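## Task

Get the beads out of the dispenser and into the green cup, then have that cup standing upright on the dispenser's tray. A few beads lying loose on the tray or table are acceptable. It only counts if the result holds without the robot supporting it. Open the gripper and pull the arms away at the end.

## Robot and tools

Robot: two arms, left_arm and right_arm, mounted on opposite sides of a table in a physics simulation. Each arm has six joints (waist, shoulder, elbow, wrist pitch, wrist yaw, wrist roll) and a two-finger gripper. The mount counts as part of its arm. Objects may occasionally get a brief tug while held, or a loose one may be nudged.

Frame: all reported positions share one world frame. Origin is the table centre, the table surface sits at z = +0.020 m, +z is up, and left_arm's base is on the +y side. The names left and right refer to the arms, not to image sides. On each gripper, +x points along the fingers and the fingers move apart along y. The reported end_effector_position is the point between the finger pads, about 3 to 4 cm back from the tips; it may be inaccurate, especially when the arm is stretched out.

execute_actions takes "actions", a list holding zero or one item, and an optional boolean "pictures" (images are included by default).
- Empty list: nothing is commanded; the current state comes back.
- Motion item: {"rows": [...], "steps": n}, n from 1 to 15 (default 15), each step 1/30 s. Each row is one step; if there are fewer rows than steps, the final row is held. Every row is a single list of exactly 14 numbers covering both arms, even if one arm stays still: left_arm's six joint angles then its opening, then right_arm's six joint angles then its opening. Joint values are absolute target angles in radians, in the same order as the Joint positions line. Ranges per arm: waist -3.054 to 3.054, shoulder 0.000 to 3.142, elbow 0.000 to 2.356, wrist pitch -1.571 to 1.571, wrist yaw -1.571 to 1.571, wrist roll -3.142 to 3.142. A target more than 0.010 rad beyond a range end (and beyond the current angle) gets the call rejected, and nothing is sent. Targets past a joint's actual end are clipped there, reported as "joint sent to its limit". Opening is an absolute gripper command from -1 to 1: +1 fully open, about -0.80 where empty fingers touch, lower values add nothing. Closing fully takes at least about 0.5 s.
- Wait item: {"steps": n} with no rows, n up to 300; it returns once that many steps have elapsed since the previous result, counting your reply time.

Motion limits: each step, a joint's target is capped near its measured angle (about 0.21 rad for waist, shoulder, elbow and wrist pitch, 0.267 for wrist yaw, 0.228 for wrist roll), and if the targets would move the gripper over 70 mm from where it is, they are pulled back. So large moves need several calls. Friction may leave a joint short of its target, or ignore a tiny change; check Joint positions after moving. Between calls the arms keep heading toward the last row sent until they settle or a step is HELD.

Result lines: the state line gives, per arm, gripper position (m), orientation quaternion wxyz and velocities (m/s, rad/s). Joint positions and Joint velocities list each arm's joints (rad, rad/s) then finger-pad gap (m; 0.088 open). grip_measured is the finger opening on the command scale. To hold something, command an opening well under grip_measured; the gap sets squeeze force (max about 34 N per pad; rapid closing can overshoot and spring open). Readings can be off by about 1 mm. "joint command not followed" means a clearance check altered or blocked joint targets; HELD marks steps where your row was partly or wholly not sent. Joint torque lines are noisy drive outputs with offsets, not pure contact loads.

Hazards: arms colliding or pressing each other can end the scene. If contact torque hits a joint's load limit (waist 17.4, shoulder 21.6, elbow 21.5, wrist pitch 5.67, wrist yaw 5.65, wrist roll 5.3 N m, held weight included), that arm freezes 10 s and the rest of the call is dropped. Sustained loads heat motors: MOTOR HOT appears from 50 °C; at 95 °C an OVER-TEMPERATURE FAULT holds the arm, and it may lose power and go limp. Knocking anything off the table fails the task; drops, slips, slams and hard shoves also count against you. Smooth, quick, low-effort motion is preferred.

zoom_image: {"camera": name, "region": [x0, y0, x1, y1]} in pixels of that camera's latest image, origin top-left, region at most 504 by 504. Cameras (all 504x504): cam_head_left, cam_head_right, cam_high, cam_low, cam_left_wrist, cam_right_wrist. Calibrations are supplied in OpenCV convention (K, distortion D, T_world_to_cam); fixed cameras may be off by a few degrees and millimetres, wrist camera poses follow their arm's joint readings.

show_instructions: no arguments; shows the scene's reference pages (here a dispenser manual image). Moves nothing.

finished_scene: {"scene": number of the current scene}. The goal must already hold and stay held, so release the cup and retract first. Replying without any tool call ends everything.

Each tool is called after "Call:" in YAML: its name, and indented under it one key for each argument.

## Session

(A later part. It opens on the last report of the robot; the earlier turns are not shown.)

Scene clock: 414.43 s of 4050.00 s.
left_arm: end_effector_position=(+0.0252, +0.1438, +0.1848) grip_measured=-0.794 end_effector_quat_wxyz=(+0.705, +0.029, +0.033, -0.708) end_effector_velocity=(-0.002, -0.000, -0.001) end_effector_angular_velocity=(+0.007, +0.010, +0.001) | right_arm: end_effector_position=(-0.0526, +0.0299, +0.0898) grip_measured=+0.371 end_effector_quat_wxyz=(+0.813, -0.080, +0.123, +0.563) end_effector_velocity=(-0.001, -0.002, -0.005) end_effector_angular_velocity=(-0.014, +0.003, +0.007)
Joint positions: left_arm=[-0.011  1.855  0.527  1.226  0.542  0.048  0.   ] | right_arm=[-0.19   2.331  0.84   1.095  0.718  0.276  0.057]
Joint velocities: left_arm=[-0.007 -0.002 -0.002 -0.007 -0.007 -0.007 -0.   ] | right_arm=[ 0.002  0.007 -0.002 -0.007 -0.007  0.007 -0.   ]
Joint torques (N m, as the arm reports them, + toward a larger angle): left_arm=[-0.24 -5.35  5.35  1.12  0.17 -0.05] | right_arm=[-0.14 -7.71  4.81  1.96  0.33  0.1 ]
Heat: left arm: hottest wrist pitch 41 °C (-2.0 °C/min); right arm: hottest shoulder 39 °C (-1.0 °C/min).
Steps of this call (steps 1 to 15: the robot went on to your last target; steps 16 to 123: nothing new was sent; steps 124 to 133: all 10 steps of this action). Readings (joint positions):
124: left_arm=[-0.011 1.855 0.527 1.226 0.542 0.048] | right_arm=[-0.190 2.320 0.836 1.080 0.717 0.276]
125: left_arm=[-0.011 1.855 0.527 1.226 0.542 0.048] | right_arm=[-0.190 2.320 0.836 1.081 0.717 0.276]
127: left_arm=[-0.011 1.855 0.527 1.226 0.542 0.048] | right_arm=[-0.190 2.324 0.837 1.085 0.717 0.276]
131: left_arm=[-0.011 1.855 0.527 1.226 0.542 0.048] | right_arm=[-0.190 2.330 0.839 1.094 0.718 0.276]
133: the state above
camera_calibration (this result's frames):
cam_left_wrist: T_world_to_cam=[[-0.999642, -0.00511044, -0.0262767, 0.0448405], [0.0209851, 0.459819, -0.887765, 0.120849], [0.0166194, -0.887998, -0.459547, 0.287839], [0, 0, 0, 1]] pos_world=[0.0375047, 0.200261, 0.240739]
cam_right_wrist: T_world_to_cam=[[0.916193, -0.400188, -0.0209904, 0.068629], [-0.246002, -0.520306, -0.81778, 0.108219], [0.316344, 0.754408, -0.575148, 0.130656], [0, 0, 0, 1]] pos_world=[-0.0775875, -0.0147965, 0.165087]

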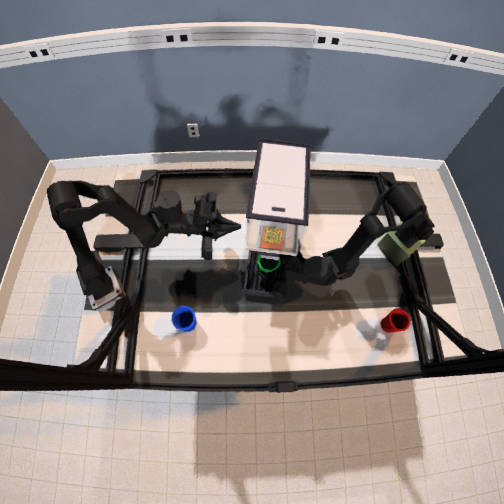

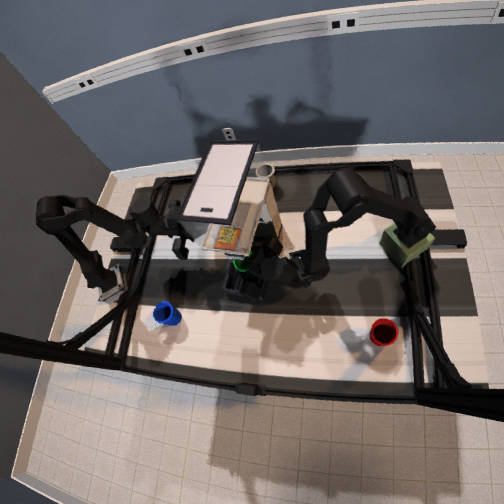

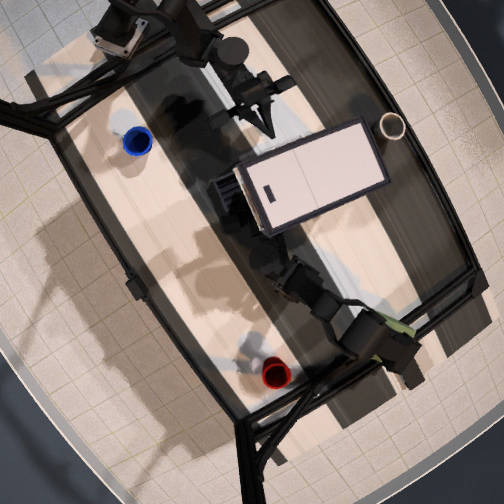

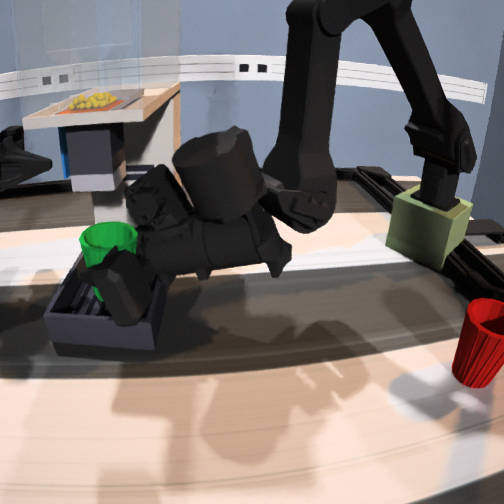

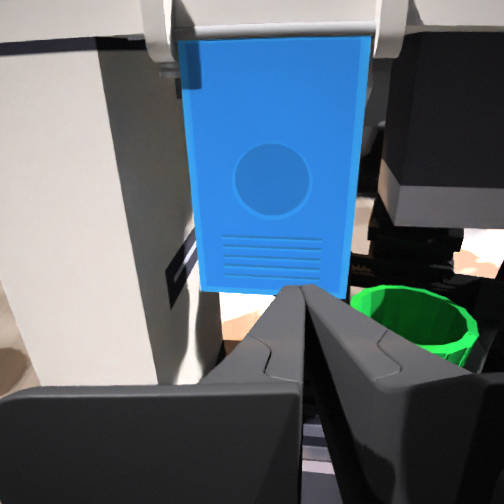

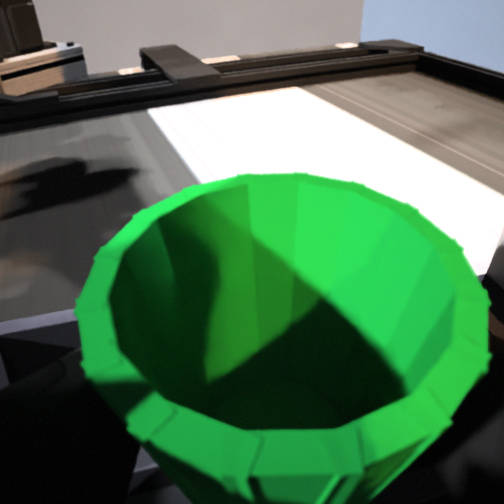

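Call:
execute_actions:
  actions:
    - {"rows":[[-0.013,1.867,0.531,1.223,0.545,0.046,-0.85,-0.192,2.339,0.849,1.098,0.722,0.278,0.06],[-0.013,1.867,0.531,1.223,0.545,0.046,-0.85,-0.192,2.338,0.848,1.097,0.722,0.278,0.14],[-0.013,1.867,0.531,1.223,0.545,0.046,-0.85,-0.192,2.337,0.847,1.097,0.722,0.278,0.21],[-0.013,1.867,0.531,1.223,0.545,0.046,-0.85,-0.192,2.336,0.846,1.097,0.722,0.278,0.27],[-0.013,1.867,0.531,1.223,0.545,0.046,-0.85,-0.192,2.335,0.845,1.097,0.722,0.278,0.32],[-0.013,1.867,0.531,1.223,0.545,0.046,-0.85,-0.192,2.334,0.844,1.097,0.722,0.278,0.36],[-0.013,1.867,0.531,1.223,0.545,0.046,-0.85,-0.192,2.333,0.843,1.097,0.722,0.278,0.39],[-0.013,1.867,0.531,1.223,0.545,0.046,-0.85,-0.192,2.332,0.842,1.097,0.722,0.278,0.42],[-0.013,1.867,0.531,1.223,0.545,0.046,-0.85,-0.192,2.332,0.842,1.097,0.722,0.278,0.46],[-0.013,1.867,0.531,1.223,0.545,0.046,-0.85,-0.192,2.332,0.842,1.097,0.722,0.278,0.52],[-0.013,1.867,0.531,1.223,0.545,0.046,-0.85,-0.192,2.332,0.842,1.097,0.722,0.278,0.6],[-0.013,1.867,0.531,1.223,0.545,0.046,-0.85,-0.192,2.332,0.842,1.097,0.722,0.278,0.68],[-0.013,1.867,0.531,1.223,0.545,0.046,-0.85,-0.192,2.332,0.842,1.097,0.722,0.278,0.76],[-0.013,1.867,0.531,1.223,0.545,0.046,-0.85,-0.192,2.332,0.842,1.097,0.722,0.278,0.84],[-0.013,1.867,0.531,1.223,0.545,0.046,-0.85,-0.192,2.332,0.842,1.097,0.722,0.278,0.92]],"steps":15}

Call:
zoom_image:
  camera: "cam_head_left"
  region: [220, 210, 310, 300]

Call:
zoom_image:
  camera: "cam_low"
  region: [0, 110, 170, 280]

Scene clock: 432.13 s of 4050.00 s.
left_arm: end_effector_position=(+0.0252, +0.1435, +0.1842) grip_measured=-0.794 end_effector_quat_wxyz=(+0.704, +0.029, +0.034, -0.708) end_effector_velocity=(-0.000, +0.000, -0.001) end_effector_angular_velocity=(+0.007, +0.010, +0.005) | right_arm: end_effector_position=(-0.0522, +0.0303, +0.0890) grip_measured=+0.722 end_effector_quat_wxyz=(+0.814, -0.080, +0.123, +0.562) end_effector_velocity=(-0.000, +0.001, +0.000) end_effector_angular_velocity=(-0.011, -0.018, +0.011)
Joint positions: left_arm=[-0.011  1.858  0.528  1.225  0.542  0.048  0.   ] | right_arm=[-0.191  2.334  0.842  1.096  0.719  0.277  0.074]
Joint velocities: left_arm=[-0.002 -0.002 -0.002 -0.007 -0.007 -0.007 -0.   ] | right_arm=[-0.002 -0.002  0.002 -0.007 -0.007 -0.022  0.111]
Joint torques (N m, as the arm reports them, + toward a larger angle): left_arm=[-0.1  -5.61  5.42  1.1   0.16 -0.03] | right_arm=[ 0.03 -9.17  3.59  1.67  0.33  0.07]
Heat: left arm: hottest wrist pitch 40 °C (-3.0 °C/min); right arm: hottest shoulder 38 °C (-4.0 °C/min).
Steps of this call (steps 1 to 15: the robot went on to your last target; steps 16 to 516: nothing new was sent; steps 517 to 531: all 15 steps of this action). Readings (joint positions):
517: left_arm=[-0.011 1.858 0.528 1.225 0.542 0.048] | right_arm=[-0.191 2.334 0.842 1.096 0.719 0.277]
518: left_arm=[-0.011 1.858 0.528 1.225 0.542 0.048] | right_arm=[-0.191 2.334 0.842 1.096 0.719 0.277]
520: left_arm=[-0.011 1.858 0.528 1.225 0.542 0.048] | right_arm=[-0.191 2.334 0.842 1.096 0.719 0.277]
524: left_arm=[-0.011 1.858 0.528 1.225 0.542 0.048] | right_arm=[-0.191 2.334 0.842 1.096 0.719 0.277]
531: the state above
camera_calibration (this result's frames):
cam_left_wrist: T_world_to_cam=[[-0.999666, -0.00431645, -0.0254661, 0.0445052], [0.0206104, 0.460947, -0.887188, 0.1202], [0.015568, -0.887417, -0.460704, 0.287449], [0, 0, 0, 1]] pos_world=[0.037538, 0.199874, 0.240203]
cam_right_wrist: T_world_to_cam=[[0.915492, -0.401754, -0.021618, 0.0684515], [-0.247344, -0.519626, -0.817808, 0.107797], [0.317325, 0.754044, -0.575085, 0.129804], [0, 0, 0, 1]] pos_world=[-0.0771938, -0.0143629, 0.164285]

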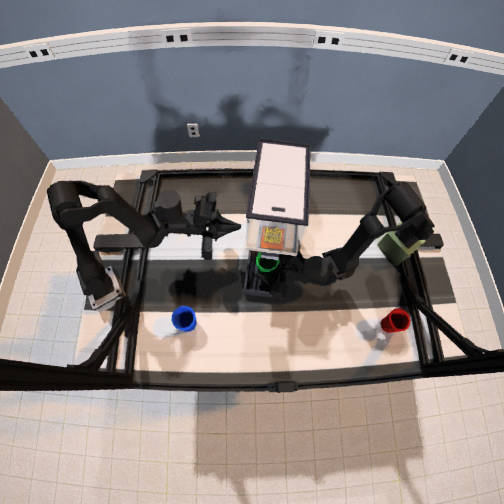

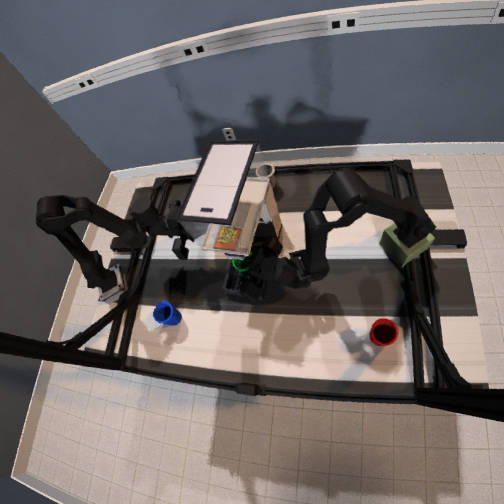

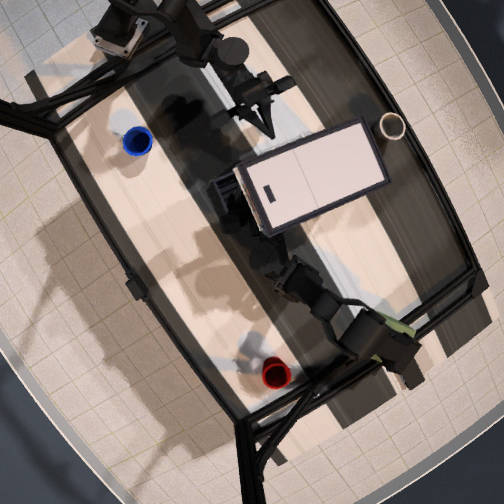

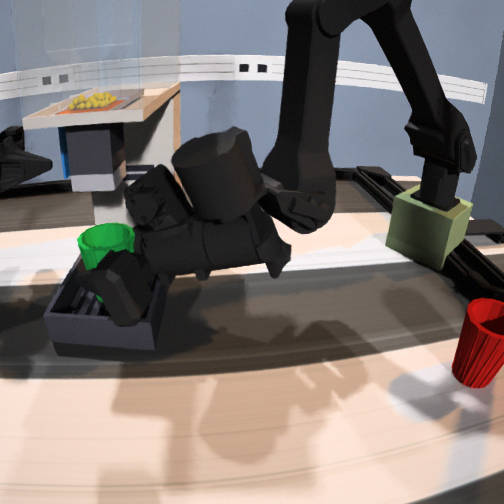

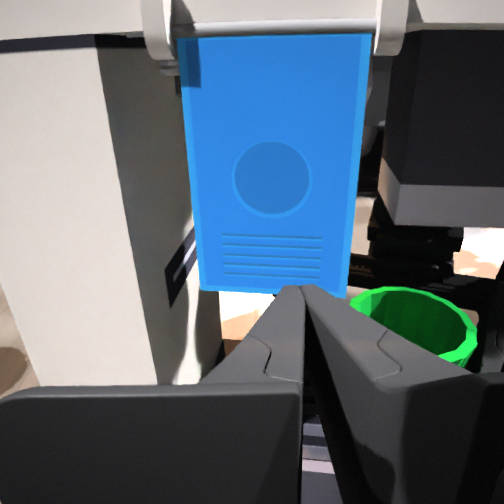

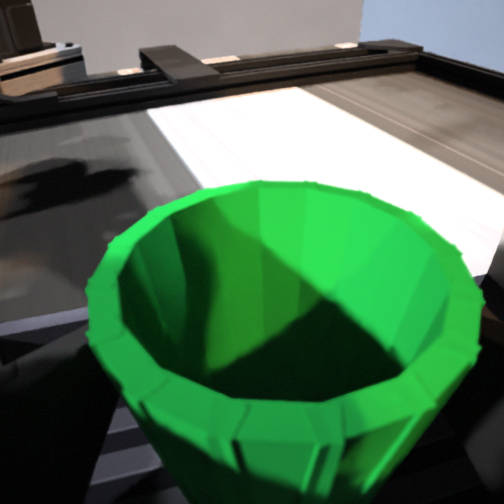

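Region (220, 210, 310, 300) of cam_head_left's 504x504 image, scaled by 5.600, with more detail than that image has.

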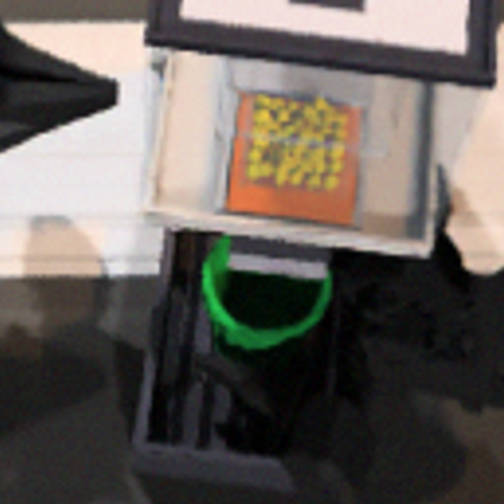

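Region (0, 110, 170, 280) of cam_low's 504x504 image, scaled by 2.965, with more detail than that image has.

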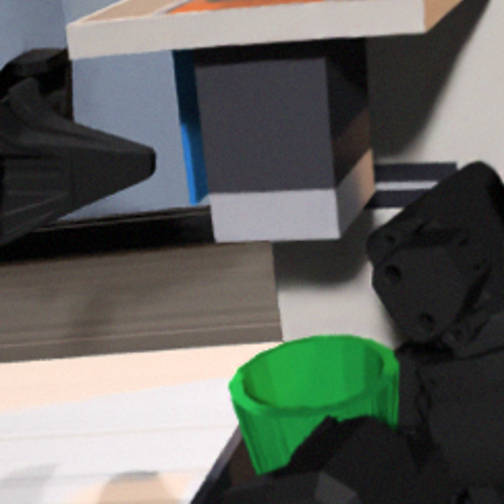

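Call:
execute_actions:
  actions:
    - {"rows":[[-0.013,1.867,0.531,1.223,0.545,0.046,-0.85,-0.188,2.32,0.834,1.096,0.724,0.28,1],[-0.013,1.867,0.531,1.223,0.545,0.046,-0.85,-0.183,2.313,0.826,1.096,0.728,0.283,1],[-0.013,1.867,0.531,1.223,0.545,0.046,-0.85,-0.177,2.307,0.816,1.095,0.734,0.286,1],[-0.013,1.867,0.531,1.223,0.545,0.046,-0.85,-0.17,2.3,0.806,1.095,0.74,0.29,1],[-0.013,1.867,0.531,1.223,0.545,0.046,-0.85,-0.162,2.292,0.795,1.095,0.748,0.294,1],[-0.013,1.867,0.531,1.223,0.545,0.046,-0.85,-0.153,2.283,0.783,1.094,0.756,0.299,1],[-0.013,1.867,0.531,1.223,0.545,0.046,-0.85,-0.143,2.274,0.769,1.094,0.764,0.304,1],[-0.013,1.867,0.531,1.223,0.545,0.046,-0.85,-0.133,2.264,0.755,1.093,0.773,0.309,1],[-0.013,1.867,0.531,1.223,0.545,0.046,-0.85,-0.122,2.254,0.74,1.093,0.783,0.315,1],[-0.013,1.867,0.531,1.223,0.545,0.046,-0.85,-0.112,2.243,0.725,1.092,0.792,0.32,1],[-0.013,1.867,0.531,1.223,0.545,0.046,-0.85,-0.101,2.233,0.71,1.092,0.802,0.326,1],[-0.013,1.867,0.531,1.223,0.545,0.046,-0.85,-0.089,2.222,0.697,1.087,0.813,0.334,1],[-0.013,1.867,0.531,1.223,0.545,0.046,-0.85,-0.076,2.211,0.684,1.083,0.824,0.343,1],[-0.013,1.867,0.531,1.223,0.545,0.046,-0.85,-0.064,2.2,0.671,1.078,0.835,0.351,1],[-0.013,1.867,0.531,1.223,0.545,0.046,-0.85,-0.052,2.189,0.659,1.074,0.846,0.359,1]],"steps":15}
  pictures: false

Call:
execute_actions:
  actions:
    - {"rows":[[-0.013,1.867,0.532,1.223,0.545,0.046,-0.85,-0.039,2.178,0.646,1.069,0.857,0.367,1],[-0.014,1.869,0.534,1.222,0.545,0.046,-0.85,-0.027,2.167,0.633,1.065,0.868,0.376,1],[-0.014,1.87,0.537,1.221,0.545,0.046,-0.85,-0.014,2.155,0.62,1.06,0.879,0.384,1],[-0.015,1.873,0.541,1.219,0.545,0.046,-0.85,-0.002,2.142,0.607,1.055,0.888,0.391,1],[-0.016,1.876,0.546,1.217,0.545,0.046,-0.85,0.008,2.128,0.594,1.053,0.894,0.395,1],[-0.017,1.879,0.552,1.215,0.545,0.046,-0.85,0.017,2.113,0.581,1.051,0.897,0.397,1],[-0.018,1.883,0.558,1.212,0.545,0.046,-0.85,0.025,2.098,0.567,1.048,0.897,0.397,1],[-0.02,1.886,0.564,1.21,0.545,0.046,-0.85,0.032,2.084,0.555,1.046,0.897,0.397,1],[-0.021,1.89,0.57,1.207,0.545,0.046,-0.85,0.038,2.071,0.543,1.044,0.897,0.397,1],[-0.022,1.893,0.576,1.205,0.545,0.046,-0.85,0.043,2.06,0.533,1.043,0.897,0.397,1],[-0.023,1.896,0.581,1.203,0.545,0.046,-0.85,0.047,2.051,0.525,1.041,0.897,0.397,1],[-0.024,1.899,0.585,1.201,0.545,0.046,-0.85,0.05,2.044,0.519,1.04,0.897,0.397,1],[-0.024,1.9,0.588,1.2,0.545,0.046,-0.85,0.052,2.039,0.514,1.04,0.897,0.397,1],[-0.025,1.902,0.59,1.199,0.545,0.046,-0.85,0.053,2.036,0.512,1.039,0.897,0.397,1],[-0.025,1.902,0.591,1.199,0.545,0.046,-0.85,0.053,2.035,0.511,1.039,0.897,0.397,1]],"steps":15}

Call:
zoom_image:
  camera: "cam_low"
  region: [0, 80, 250, 360]

Scene clock: 506.20 s of 4050.00 s.
left_arm: end_effector_position=(+0.0250, +0.1434, +0.1840) grip_measured=-0.794 end_effector_quat_wxyz=(+0.704, +0.029, +0.034, -0.708) end_effector_velocity=(+0.000, -0.001, +0.000) end_effector_angular_velocity=(+0.003, +0.008, +0.006) | right_arm: end_effector_position=(-0.0697, -0.0138, +0.0994) grip_measured=+0.988 end_effector_quat_wxyz=(+0.813, -0.085, +0.124, +0.562) end_effector_velocity=(-0.056, -0.135, +0.032) end_effector_angular_velocity=(-0.038, -0.020, +0.025)
Joint positions: left_arm=[-0.011  1.858  0.528  1.225  0.542  0.047  0.   ] | right_arm=[-0.085  2.231  0.699  1.084  0.815  0.337  0.087]
Joint velocities: left_arm=[-0.002 -0.002  0.002 -0.007 -0.007 -0.007 -0.001] | right_arm=[ 0.359 -0.33  -0.403 -0.125  0.3    0.212  0.   ]
Joint torques (N m, as the arm reports them, + toward a larger angle): left_arm=[-0.15 -5.64  5.3   1.12  0.15 -0.05] | right_arm=[ 0.27 -9.67  2.4   1.52  0.38  0.12]
Heat: left arm: hottest wrist pitch 40 °C (+0.0 °C/min); right arm: hottest shoulder 38 °C (+0.0 °C/min).
Steps of this call (steps 1 to 15: the robot went on to your last target; steps 16 to 90: nothing new was sent; then 70.57 s passed at rest; steps 91 to 105: all 15 steps of this action). Readings (joint positions):
91: left_arm=[-0.011 1.858 0.528 1.225 0.542 0.048] | right_arm=[-0.191 2.334 0.842 1.096 0.719 0.277]
92: left_arm=[-0.011 1.858 0.528 1.225 0.542 0.048] | right_arm=[-0.191 2.334 0.842 1.096 0.719 0.277]
94: left_arm=[-0.011 1.858 0.528 1.225 0.542 0.047] | right_arm=[-0.187 2.329 0.833 1.096 0.726 0.281]
98: left_arm=[-0.011 1.858 0.528 1.225 0.542 0.047] | right_arm=[-0.160 2.302 0.794 1.095 0.750 0.295]
105: the state above

Scene clock: 506.70 s of 4050.00 s.
left_arm: end_effector_position=(+0.0275, +0.1317, +0.1865) grip_measured=-0.794 end_effector_quat_wxyz=(+0.701, +0.029, +0.031, -0.712) end_effector_velocity=(+0.002, -0.020, -0.002) end_effector_angular_velocity=(+0.007, +0.010, -0.014) | right_arm: end_effector_position=(-0.0877, -0.0650, +0.1225) grip_measured=+0.988 end_effector_quat_wxyz=(+0.800, -0.086, +0.121, +0.581) end_effector_velocity=(-0.000, -0.032, +0.020) end_effector_angular_velocity=(+0.002, +0.002, +0.048)
Joint positions: left_arm=[-0.02   1.882  0.578  1.205  0.542  0.047  0.   ] | right_arm=[0.048 2.059 0.529 1.043 0.892 0.394 0.087]
Joint velocities: left_arm=[-0.022  0.051  0.081 -0.037 -0.007 -0.007 -0.   ] | right_arm=[ 0.056 -0.154 -0.134 -0.022  0.007  0.007  0.   ]
Joint torques (N m, as the arm reports them, + toward a larger angle): left_arm=[-0.3  -5.19  5.57  1.07  0.16 -0.04] | right_arm=[ 0.06 -8.37  2.56  1.36  0.44  0.11]
Heat: left arm: hottest wrist pitch 40 °C (+0.0 °C/min); right arm: hottest shoulder 38 °C (+0.0 °C/min).
Steps of this call (steps 1 to 15: all 15 steps of this action). Readings (joint positions):
1: left_arm=[-0.011 1.858 0.528 1.225 0.542 0.047] | right_arm=[-0.073 2.221 0.686 1.080 0.826 0.345]
2: left_arm=[-0.011 1.858 0.528 1.225 0.542 0.047] | right_arm=[-0.060 2.210 0.673 1.076 0.836 0.353]
4: left_arm=[-0.011 1.858 0.529 1.225 0.542 0.047] | right_arm=[-0.035 2.187 0.647 1.068 0.858 0.369]
8: left_arm=[-0.013 1.863 0.544 1.219 0.542 0.047] | right_arm=[0.009 2.135 0.595 1.054 0.884 0.388]
15: the state above
camera_calibration (this result's frames):
cam_left_wrist: T_world_to_cam=[[-0.999595, 0.00505225, -0.0279989, 0.0461059], [0.0272184, 0.456348, -0.889385, 0.128451], [0.00828384, -0.889787, -0.456301, 0.277768], [0, 0, 0, 1]] pos_world=[0.04029, 0.188303, 0.242279]
cam_right_wrist: T_world_to_cam=[[0.933576, -0.358025, -0.0159319, 0.0671457], [-0.21916, -0.535171, -0.815819, 0.078138], [0.283557, 0.765121, -0.578088, 0.230337], [0, 0, 0, 1]] pos_world=[-0.110875, -0.110378, 0.197971]

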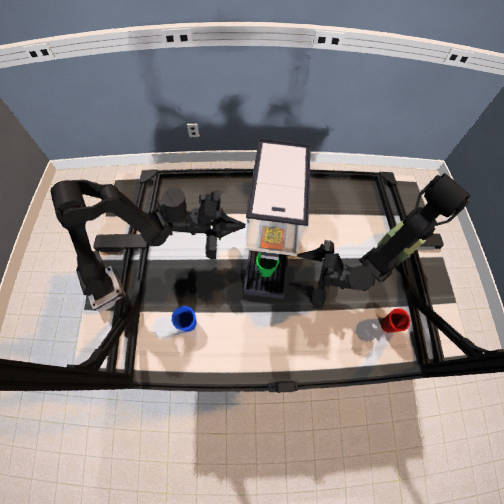

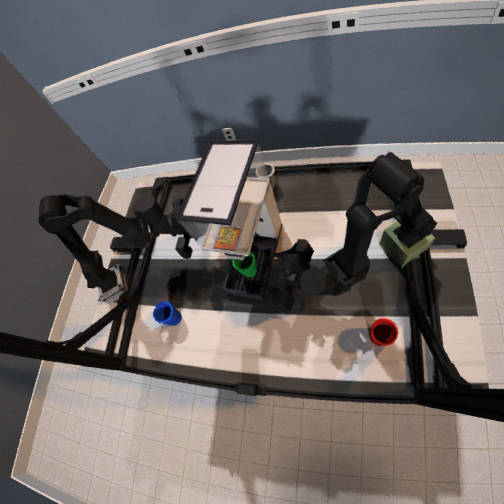

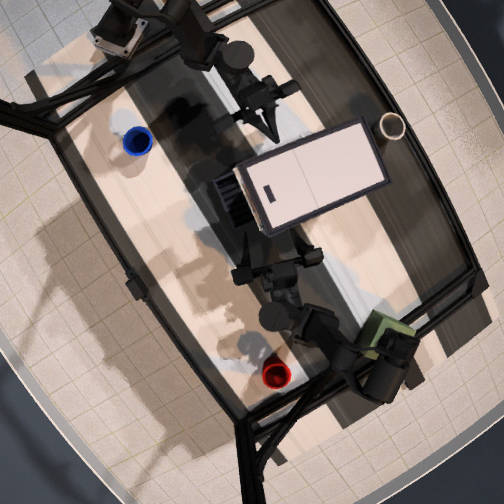

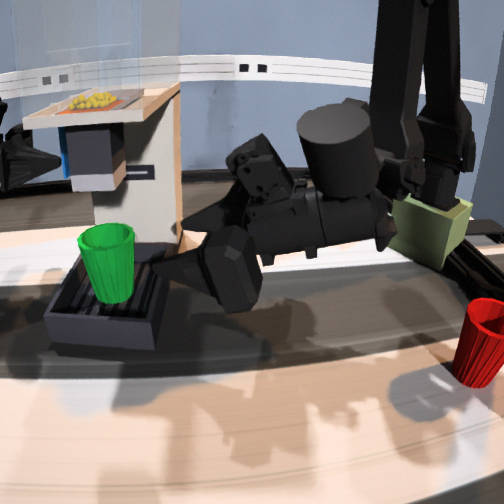

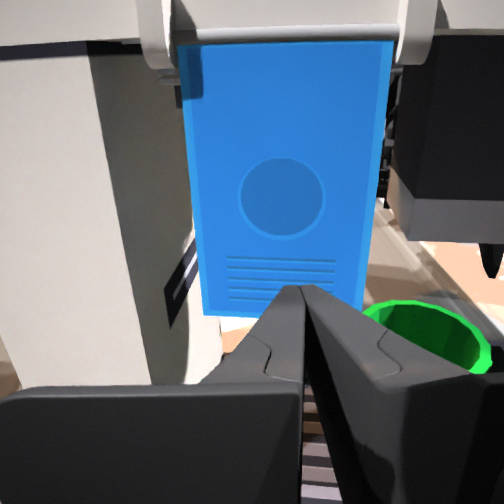

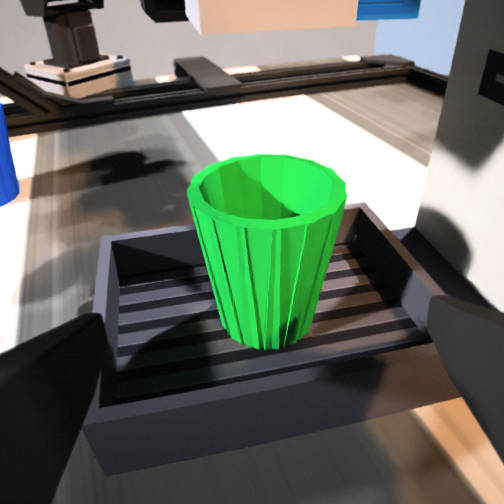

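Region (0, 80, 250, 360) of cam_low's 504x504 image, scaled by 1.800, with more detail than that image has; it fills the left 450 columns of this view, and the rest is white.

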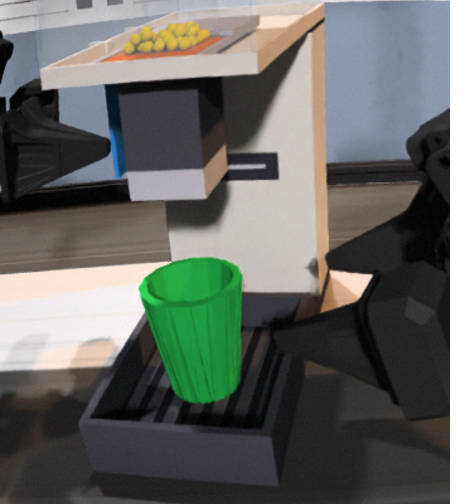

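Call:
execute_actions:
  actions:
    - {"rows":[[-0.025,1.902,0.591,1.199,0.545,0.046,-0.85,0.053,2.033,0.51,1.038,0.897,0.397,1],[-0.025,1.903,0.593,1.198,0.545,0.046,-0.85,0.053,2.029,0.507,1.036,0.897,0.397,1],[-0.026,1.904,0.595,1.197,0.545,0.046,-0.85,0.053,2.021,0.503,1.033,0.897,0.397,1],[-0.026,1.906,0.598,1.196,0.545,0.046,-0.85,0.053,2.01,0.496,1.028,0.897,0.397,1],[-0.027,1.908,0.601,1.195,0.545,0.046,-0.85,0.053,1.996,0.488,1.022,0.897,0.397,1],[-0.028,1.91,0.606,1.193,0.545,0.046,-0.85,0.053,1.979,0.478,1.015,0.897,0.397,1],[-0.029,1.913,0.611,1.191,0.545,0.046,-0.85,0.053,1.96,0.467,1.007,0.897,0.397,1],[-0.03,1.917,0.616,1.189,0.545,0.046,-0.85,0.053,1.938,0.455,0.998,0.897,0.397,1],[-0.031,1.92,0.622,1.186,0.545,0.046,-0.85,0.053,1.914,0.441,0.988,0.897,0.397,1],[-0.033,1.924,0.628,1.184,0.545,0.046,-0.85,0.053,1.889,0.426,0.977,0.897,0.397,1],[-0.034,1.927,0.635,1.181,0.545,0.046,-0.85,0.053,1.861,0.41,0.965,0.897,0.397,1],[-0.036,1.931,0.641,1.179,0.545,0.046,-0.85,0.053,1.833,0.393,0.953,0.897,0.397,1],[-0.037,1.935,0.648,1.176,0.545,0.046,-0.85,0.053,1.803,0.376,0.94,0.897,0.397,1],[-0.038,1.938,0.654,1.173,0.545,0.046,-0.85,0.053,1.773,0.358,0.928,0.897,0.397,1],[-0.04,1.942,0.66,1.171,0.545,0.046,-0.85,0.053,1.743,0.341,0.915,0.897,0.397,1]],"steps":15}
  pictures: false

Call:
execute_actions:
  actions:
    - {"rows":[[-0.041,1.946,0.666,1.168,0.545,0.046,-0.85,0.053,1.712,0.323,0.901,0.897,0.397,1],[-0.042,1.949,0.671,1.166,0.545,0.046,-0.85,0.053,1.682,0.305,0.889,0.897,0.397,1],[-0.043,1.952,0.676,1.164,0.545,0.046,-0.85,0.053,1.652,0.288,0.876,0.897,0.397,1],[-0.044,1.954,0.681,1.162,0.545,0.046,-0.85,0.053,1.624,0.271,0.864,0.897,0.397,1],[-0.045,1.956,0.684,1.161,0.545,0.046,-0.85,0.053,1.596,0.255,0.852,0.897,0.397,1],[-0.045,1.958,0.687,1.16,0.545,0.046,-0.85,0.053,1.571,0.24,0.841,0.897,0.397,1],[-0.046,1.959,0.689,1.159,0.545,0.046,-0.85,0.053,1.547,0.226,0.831,0.897,0.397,1],[-0.046,1.96,0.691,1.158,0.545,0.046,-0.85,0.053,1.525,0.214,0.822,0.897,0.397,1],[-0.046,1.96,0.691,1.158,0.545,0.046,-0.85,0.053,1.506,0.203,0.814,0.897,0.397,1],[-0.046,1.96,0.691,1.158,0.545,0.046,-0.85,0.053,1.489,0.193,0.807,0.897,0.397,1],[-0.046,1.96,0.691,1.158,0.545,0.046,-0.85,0.053,1.475,0.185,0.801,0.897,0.397,1],[-0.046,1.96,0.691,1.158,0.545,0.046,-0.85,0.053,1.464,0.178,0.796,0.897,0.397,1],[-0.046,1.96,0.691,1.158,0.545,0.046,-0.85,0.053,1.456,0.174,0.793,0.897,0.397,1],[-0.046,1.96,0.691,1.158,0.545,0.046,-0.85,0.053,1.452,0.171,0.791,0.897,0.397,1],[-0.046,1.96,0.691,1.158,0.545,0.046,-0.85,0.053,1.45,0.17,0.79,0.897,0.397,1]],"steps":15}

Call:
zoom_image:
  camera: "cam_head_left"
  region: [220, 210, 310, 300]

Scene clock: 528.60 s of 4050.00 s.
left_arm: end_effector_position=(+0.0288, +0.1178, +0.1868) grip_measured=-0.794 end_effector_quat_wxyz=(+0.696, +0.029, +0.031, -0.717) end_effector_velocity=(-0.005, -0.042, +0.002) end_effector_angular_velocity=(+0.002, +0.009, -0.063) | right_arm: end_effector_position=(-0.0683, -0.0928, +0.1520) grip_measured=+0.988 end_effector_quat_wxyz=(+0.800, -0.087, +0.121, +0.582) end_effector_velocity=(+0.081, -0.108, +0.090) end_effector_angular_velocity=(-0.018, -0.014, +0.006)
Joint positions: left_arm=[-0.034  1.916  0.637  1.181  0.543  0.047  0.   ] | right_arm=[0.051 1.829 0.392 0.948 0.893 0.395 0.087]
Joint velocities: left_arm=[-0.056  0.09   0.168 -0.081  0.007 -0.007 -0.   ] | right_arm=[-0.002 -0.867 -0.496 -0.388 -0.007 -0.007 -0.   ]
Joint torques (N m, as the arm reports them, + toward a larger angle): left_arm=[-0.14 -5.54  6.2   1.01  0.13 -0.03] | right_arm=[ 0.23 -6.82  2.83  1.36  0.44  0.12]
Heat: left arm: hottest wrist pitch 39 °C (-1.0 °C/min); right arm: hottest shoulder 38 °C (+0.0 °C/min).
Steps of this call (steps 1 to 30: the robot went on to your last target; steps 31 to 90: nothing new was sent; then 18.40 s passed at rest; steps 91 to 105: all 15 steps of this action). Readings (joint positions):
91: left_arm=[-0.022 1.886 0.585 1.202 0.542 0.047] | right_arm=[0.051 2.048 0.518 1.040 0.893 0.395]
92: left_arm=[-0.022 1.886 0.585 1.202 0.542 0.047] | right_arm=[0.051 2.047 0.518 1.040 0.893 0.395]
94: left_arm=[-0.022 1.887 0.587 1.201 0.542 0.047] | right_arm=[0.051 2.040 0.513 1.035 0.893 0.395]
98: left_arm=[-0.025 1.894 0.598 1.196 0.542 0.047] | right_arm=[0.051 1.996 0.487 1.016 0.893 0.395]
105: the state above

Scene clock: 529.10 s of 4050.00 s.
left_arm: end_effector_position=(+0.0277, +0.1069, +0.1881) grip_measured=-0.794 end_effector_quat_wxyz=(+0.690, +0.028, +0.029, -0.723) end_effector_velocity=(-0.000, +0.000, -0.004) end_effector_angular_velocity=(+0.019, +0.003, +0.004) | right_arm: end_effector_position=(-0.0334, -0.1396, +0.1759) grip_measured=+0.988 end_effector_quat_wxyz=(+0.800, -0.087, +0.121, +0.582) end_effector_velocity=(+0.024, -0.035, +0.003) end_effector_angular_velocity=(-0.014, -0.001, +0.007)
Joint positions: left_arm=[-0.047  1.939  0.681  1.163  0.548  0.047  0.   ] | right_arm=[0.051 1.477 0.189 0.8   0.894 0.395 0.087]
Joint velocities: left_arm=[-0.002 -0.002 -0.002 -0.022 -0.007  0.007 -0.   ] | right_arm=[ 0.002 -0.237 -0.144 -0.11  -0.007  0.007 -0.   ]
Joint torques (N m, as the arm reports them, + toward a larger angle): left_arm=[ 0.01 -5.36  6.51  0.94 -0.04 -0.02] | right_arm=[ 0.27 -4.31  3.63  1.4   0.41  0.12]
Heat: left arm: hottest wrist pitch 39 °C (-1.0 °C/min); right arm: hottest shoulder 38 °C (+0.0 °C/min).
Steps of this call (steps 1 to 15: all 15 steps of this action). Readings (joint positions):
1: left_arm=[-0.036 1.919 0.642 1.178 0.544 0.047] | right_arm=[0.051 1.799 0.376 0.935 0.893 0.395]
2: left_arm=[-0.037 1.922 0.648 1.176 0.544 0.047] | right_arm=[0.051 1.769 0.359 0.922 0.893 0.395]
4: left_arm=[-0.040 1.928 0.659 1.172 0.545 0.047] | right_arm=[0.051 1.709 0.324 0.898 0.893 0.395]
8: left_arm=[-0.045 1.936 0.674 1.166 0.547 0.047] | right_arm=[0.051 1.597 0.259 0.850 0.893 0.395]
15: the state above
camera_calibration (this result's frames):
cam_left_wrist: T_world_to_cam=[[-0.998883, 0.0369445, -0.0294738, 0.0433171], [0.0430082, 0.452026, -0.890967, 0.14154], [-0.0195934, -0.891239, -0.45311, 0.256753], [0, 0, 0, 1]] pos_world=[0.042212, 0.163249, 0.243721]
cam_right_wrist: T_world_to_cam=[[0.934292, -0.356183, -0.0152685, -0.00925283], [-0.217546, -0.535662, -0.815929, 0.0936657], [0.282441, 0.765637, -0.577951, 0.30295], [0, 0, 0, 1]] pos_world=[-0.0565439, -0.185072, 0.251373]

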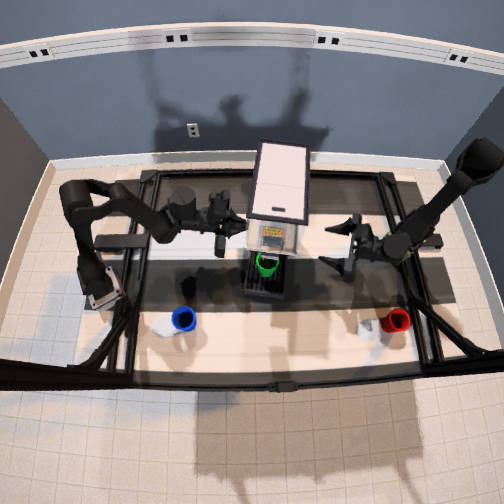

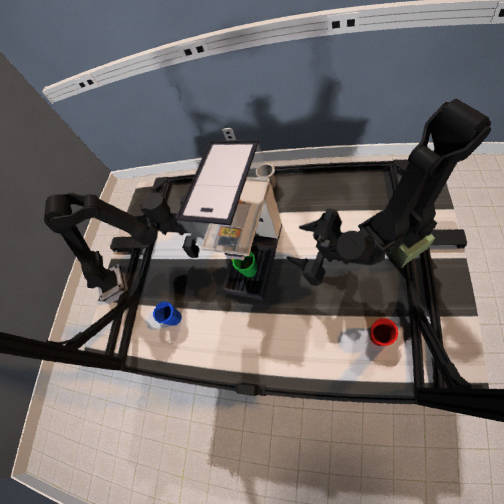

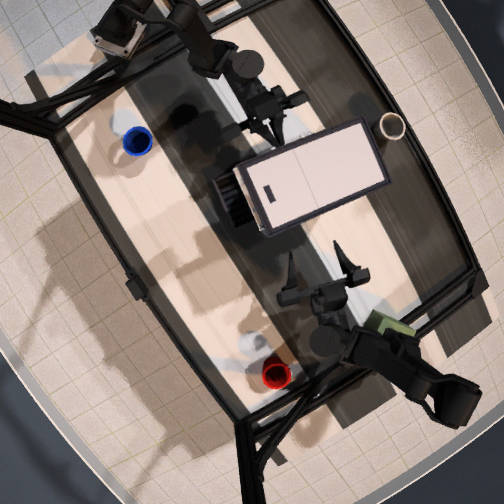

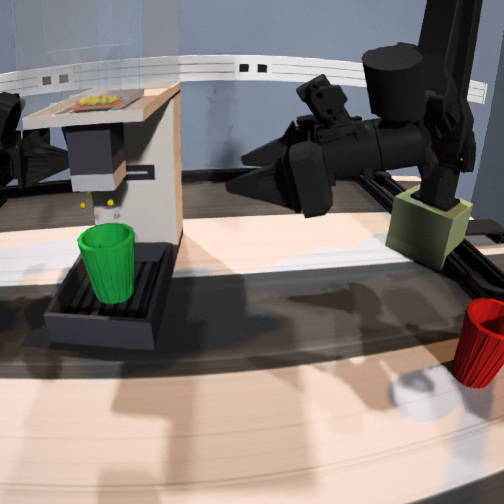

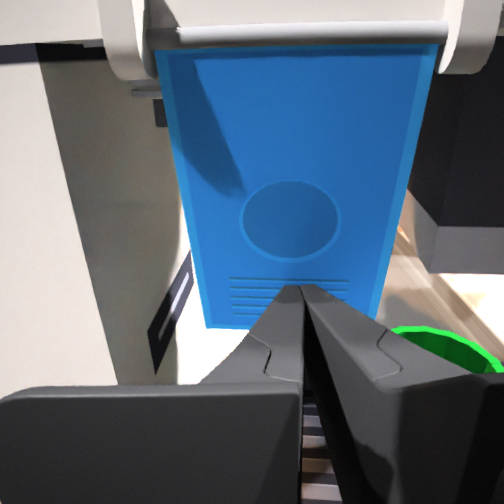

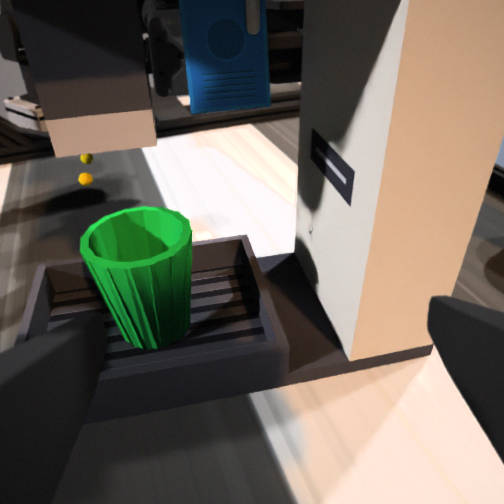

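Region (220, 210, 310, 300) of cam_head_left's 504x504 image, scaled by 5.600, with more detail than that image has.

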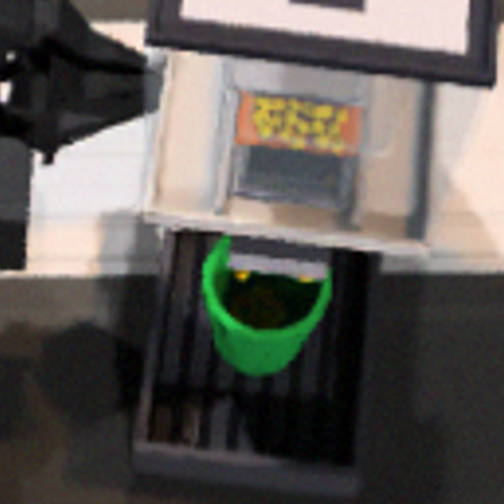

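Call:
execute_actions:
  actions:
    - {"rows":[[-0.046,1.961,0.693,1.157,0.545,0.046,-0.85,0.053,1.45,0.17,0.79,0.897,0.397,1],[-0.047,1.963,0.696,1.156,0.545,0.046,-0.85,0.053,1.45,0.17,0.79,0.897,0.397,1],[-0.047,1.965,0.699,1.155,0.545,0.046,-0.85,0.053,1.45,0.17,0.79,0.897,0.397,1],[-0.048,1.967,0.702,1.153,0.545,0.046,-0.85,0.053,1.45,0.17,0.79,0.897,0.397,1],[-0.048,1.97,0.706,1.152,0.545,0.046,-0.85,0.053,1.45,0.17,0.79,0.897,0.397,1],[-0.049,1.972,0.709,1.15,0.545,0.046,-0.85,0.053,1.45,0.17,0.79,0.897,0.397,1],[-0.049,1.974,0.713,1.149,0.545,0.046,-0.85,0.053,1.45,0.17,0.79,0.897,0.397,1],[-0.05,1.977,0.716,1.147,0.545,0.046,-0.85,0.053,1.45,0.17,0.79,0.897,0.397,1],[-0.05,1.979,0.72,1.146,0.545,0.046,-0.85,0.053,1.45,0.17,0.79,0.897,0.397,1],[-0.051,1.981,0.723,1.145,0.545,0.046,-0.85,0.053,1.45,0.17,0.79,0.897,0.397,1],[-0.051,1.983,0.726,1.143,0.545,0.046,-0.85,0.053,1.45,0.17,0.79,0.897,0.397,1],[-0.052,1.985,0.729,1.142,0.545,0.046,-0.85,0.053,1.45,0.17,0.79,0.897,0.397,1],[-0.052,1.987,0.732,1.141,0.545,0.046,-0.85,0.053,1.45,0.17,0.79,0.897,0.397,1],[-0.053,1.988,0.734,1.14,0.545,0.046,-0.85,0.053,1.45,0.17,0.79,0.897,0.397,1],[-0.053,1.989,0.735,1.14,0.545,0.046,-0.85,0.053,1.45,0.17,0.79,0.897,0.397,1]],"steps":15}
  pictures: false

Call:
execute_actions:
  actions:
    - {"steps":15}

Call:
zoom_image:
  camera: "cam_head_left"
  region: [220, 210, 310, 300]

Call:
zoom_image:
  camera: "cam_low"
  region: [20, 60, 180, 220]

Scene clock: 543.07 s of 4050.00 s.
left_arm: end_effector_position=(+0.0295, +0.0983, +0.1881) grip_measured=-0.794 end_effector_quat_wxyz=(+0.687, +0.028, +0.029, -0.726) end_effector_velocity=(+0.005, -0.013, -0.005) end_effector_angular_velocity=(+0.016, +0.015, +0.001) | right_arm: end_effector_position=(-0.0316, -0.1421, +0.1764) grip_measured=+0.988 end_effector_quat_wxyz=(+0.800, -0.087, +0.121, +0.582) end_effector_velocity=(-0.002, -0.002, -0.004) end_effector_angular_velocity=(-0.022, -0.017, +0.016)
Joint positions: left_arm=[-0.051  1.962  0.72   1.148  0.552  0.047  0.   ] | right_arm=[0.051 1.458 0.178 0.791 0.894 0.395 0.087]
Joint velocities: left_arm=[-0.007  0.042  0.061 -0.037 -0.007 -0.007 -0.   ] | right_arm=[ 0.007 -0.002 -0.002 -0.022 -0.007 -0.007 -0.   ]
Joint torques (N m, as the arm reports them, + toward a larger angle): left_arm=[-0.14 -5.36  6.64  0.86 -0.24 -0.04] | right_arm=[ 0.12 -4.35  3.47  1.4   0.38  0.11]
Heat: left arm: hottest wrist pitch 39 °C (-1.0 °C/min); right arm: hottest shoulder 36 °C (-2.0 °C/min).
Steps of this call (steps 1 to 30: the robot went on to your last target; steps 31 to 110: nothing new was sent; then 9.80 s passed at rest; steps 111 to 125: all 15 steps of this action). Readings (joint positions):
111: left_arm=[-0.047 1.940 0.682 1.163 0.548 0.047] | right_arm=[0.051 1.458 0.178 0.791 0.894 0.395]
112: left_arm=[-0.047 1.940 0.683 1.162 0.548 0.047] | right_arm=[0.051 1.458 0.178 0.791 0.894 0.395]
114: left_arm=[-0.047 1.942 0.686 1.161 0.549 0.047] | right_arm=[0.051 1.458 0.178 0.791 0.894 0.395]
118: left_arm=[-0.049 1.949 0.698 1.156 0.550 0.047] | right_arm=[0.051 1.458 0.178 0.791 0.894 0.395]
125: the state above

Scene clock: 543.57 s of 4050.00 s.
left_arm: end_effector_position=(+0.0297, +0.0971, +0.1880) grip_measured=-0.794 end_effector_quat_wxyz=(+0.686, +0.028, +0.028, -0.726) end_effector_velocity=(-0.000, +0.000, +0.001) end_effector_angular_velocity=(+0.004, +0.022, +0.007) | right_arm: end_effector_position=(-0.0316, -0.1421, +0.1764) grip_measured=+0.988 end_effector_quat_wxyz=(+0.800, -0.087, +0.121, +0.582) end_effector_velocity=(-0.000, +0.000, +0.001) end_effector_angular_velocity=(+0.002, +0.000, +0.006)
Joint positions: left_arm=[-0.052  1.966  0.725  1.146  0.552  0.047  0.   ] | right_arm=[0.051 1.458 0.178 0.791 0.894 0.395 0.087]
Joint velocities: left_arm=[-0.002 -0.007 -0.002 -0.007 -0.007 -0.022 -0.   ] | right_arm=[-0.002 -0.002 -0.002  0.007 -0.007 -0.007 -0.   ]
Joint torques (N m, as the arm reports them, + toward a larger angle): left_arm=[ 0.05 -5.41  6.5   0.87 -0.21 -0.03] | right_arm=[ 0.24 -4.42  3.43  1.43  0.37  0.1 ]
Heat: left arm: hottest wrist pitch 39 °C (-1.0 °C/min); right arm: hottest shoulder 36 °C (-2.0 °C/min).
Steps of this call (steps 1 to 15: the robot went on to your last target). Readings (joint positions):
1: left_arm=[-0.052 1.963 0.722 1.147 0.552 0.047] | right_arm=[0.051 1.458 0.178 0.791 0.894 0.395]
2: left_arm=[-0.052 1.964 0.723 1.147 0.552 0.047] | right_arm=[0.051 1.458 0.178 0.791 0.894 0.395]
4: left_arm=[-0.052 1.965 0.724 1.147 0.552 0.047] | right_arm=[0.051 1.458 0.178 0.791 0.894 0.395]
8: left_arm=[-0.052 1.965 0.725 1.146 0.552 0.047] | right_arm=[0.051 1.458 0.178 0.791 0.894 0.395]
15: the state above
All arms were judged still, so your last target was given up. Only a new action makes them travel on or press farther. Fingers that are still opening or closing keep moving.
camera_calibration (this result's frames):
cam_left_wrist: T_world_to_cam=[[-0.998485, 0.0464248, -0.0295275, 0.0447628], [0.0473209, 0.45083, -0.891355, 0.145861], [-0.028069, -0.891402, -0.452344, 0.248152], [0, 0, 0, 1]] pos_world=[0.0447581, 0.153367, 0.243586]
cam_right_wrist: T_world_to_cam=[[0.934253, -0.356295, -0.0149887, -0.0119597], [-0.217518, -0.536045, -0.815685, 0.0929945], [0.28259, 0.765316, -0.578303, 0.304625], [0, 0, 0, 1]] pos_world=[-0.0546827, -0.187547, 0.25184]

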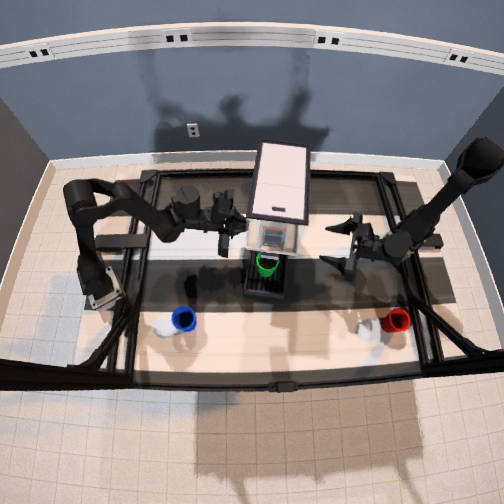

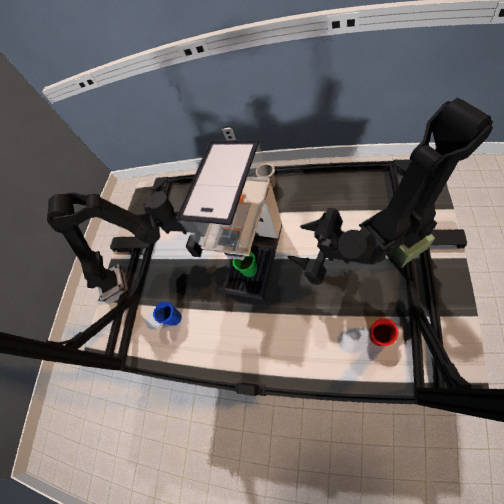

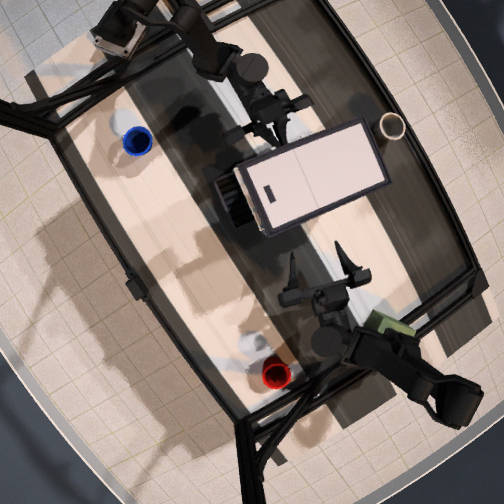

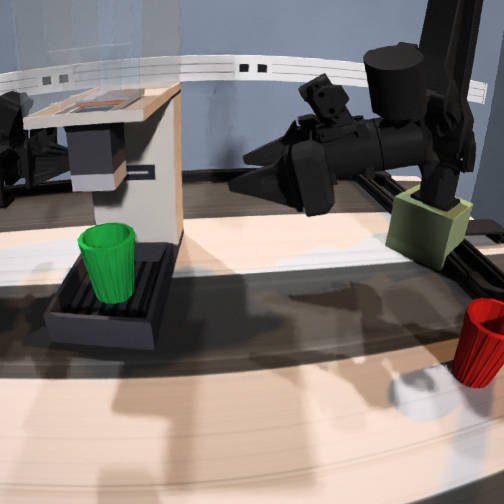

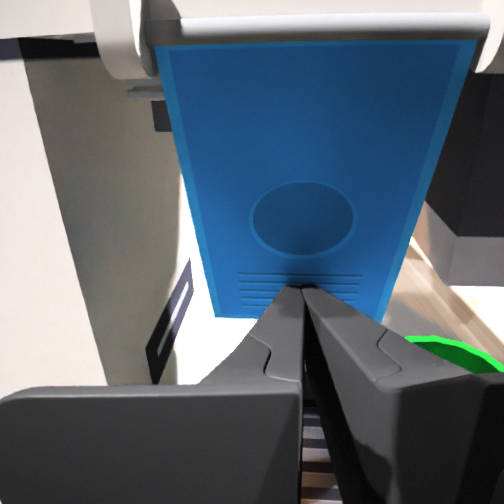

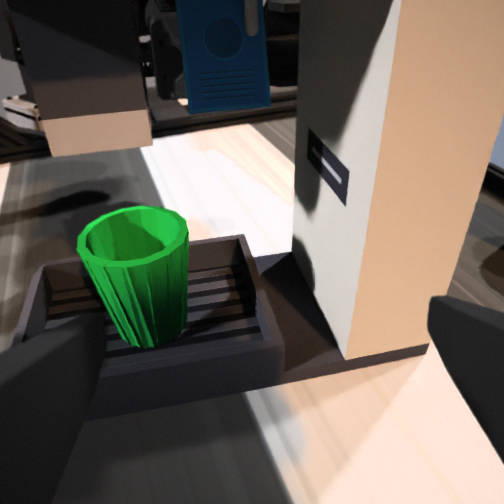

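Region (220, 210, 310, 300) of cam_head_left's 504x504 image, scaled by 5.600, with more detail than that image has.

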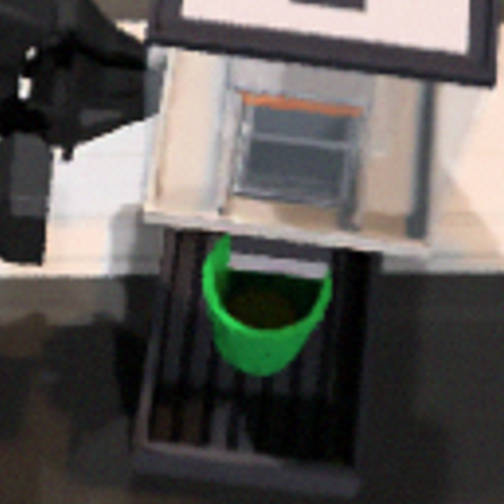

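Region (20, 60, 180, 220) of cam_low's 504x504 image, scaled by 3.150, with more detail than that image has.

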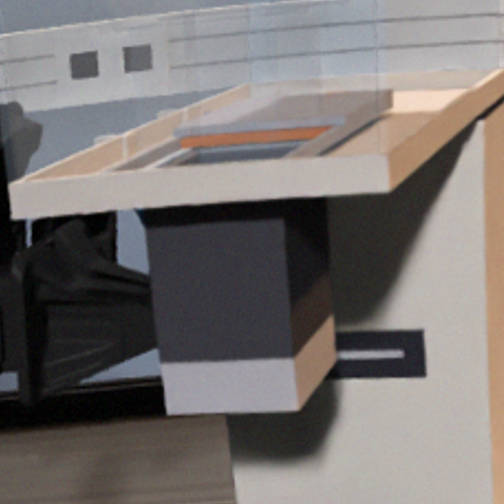

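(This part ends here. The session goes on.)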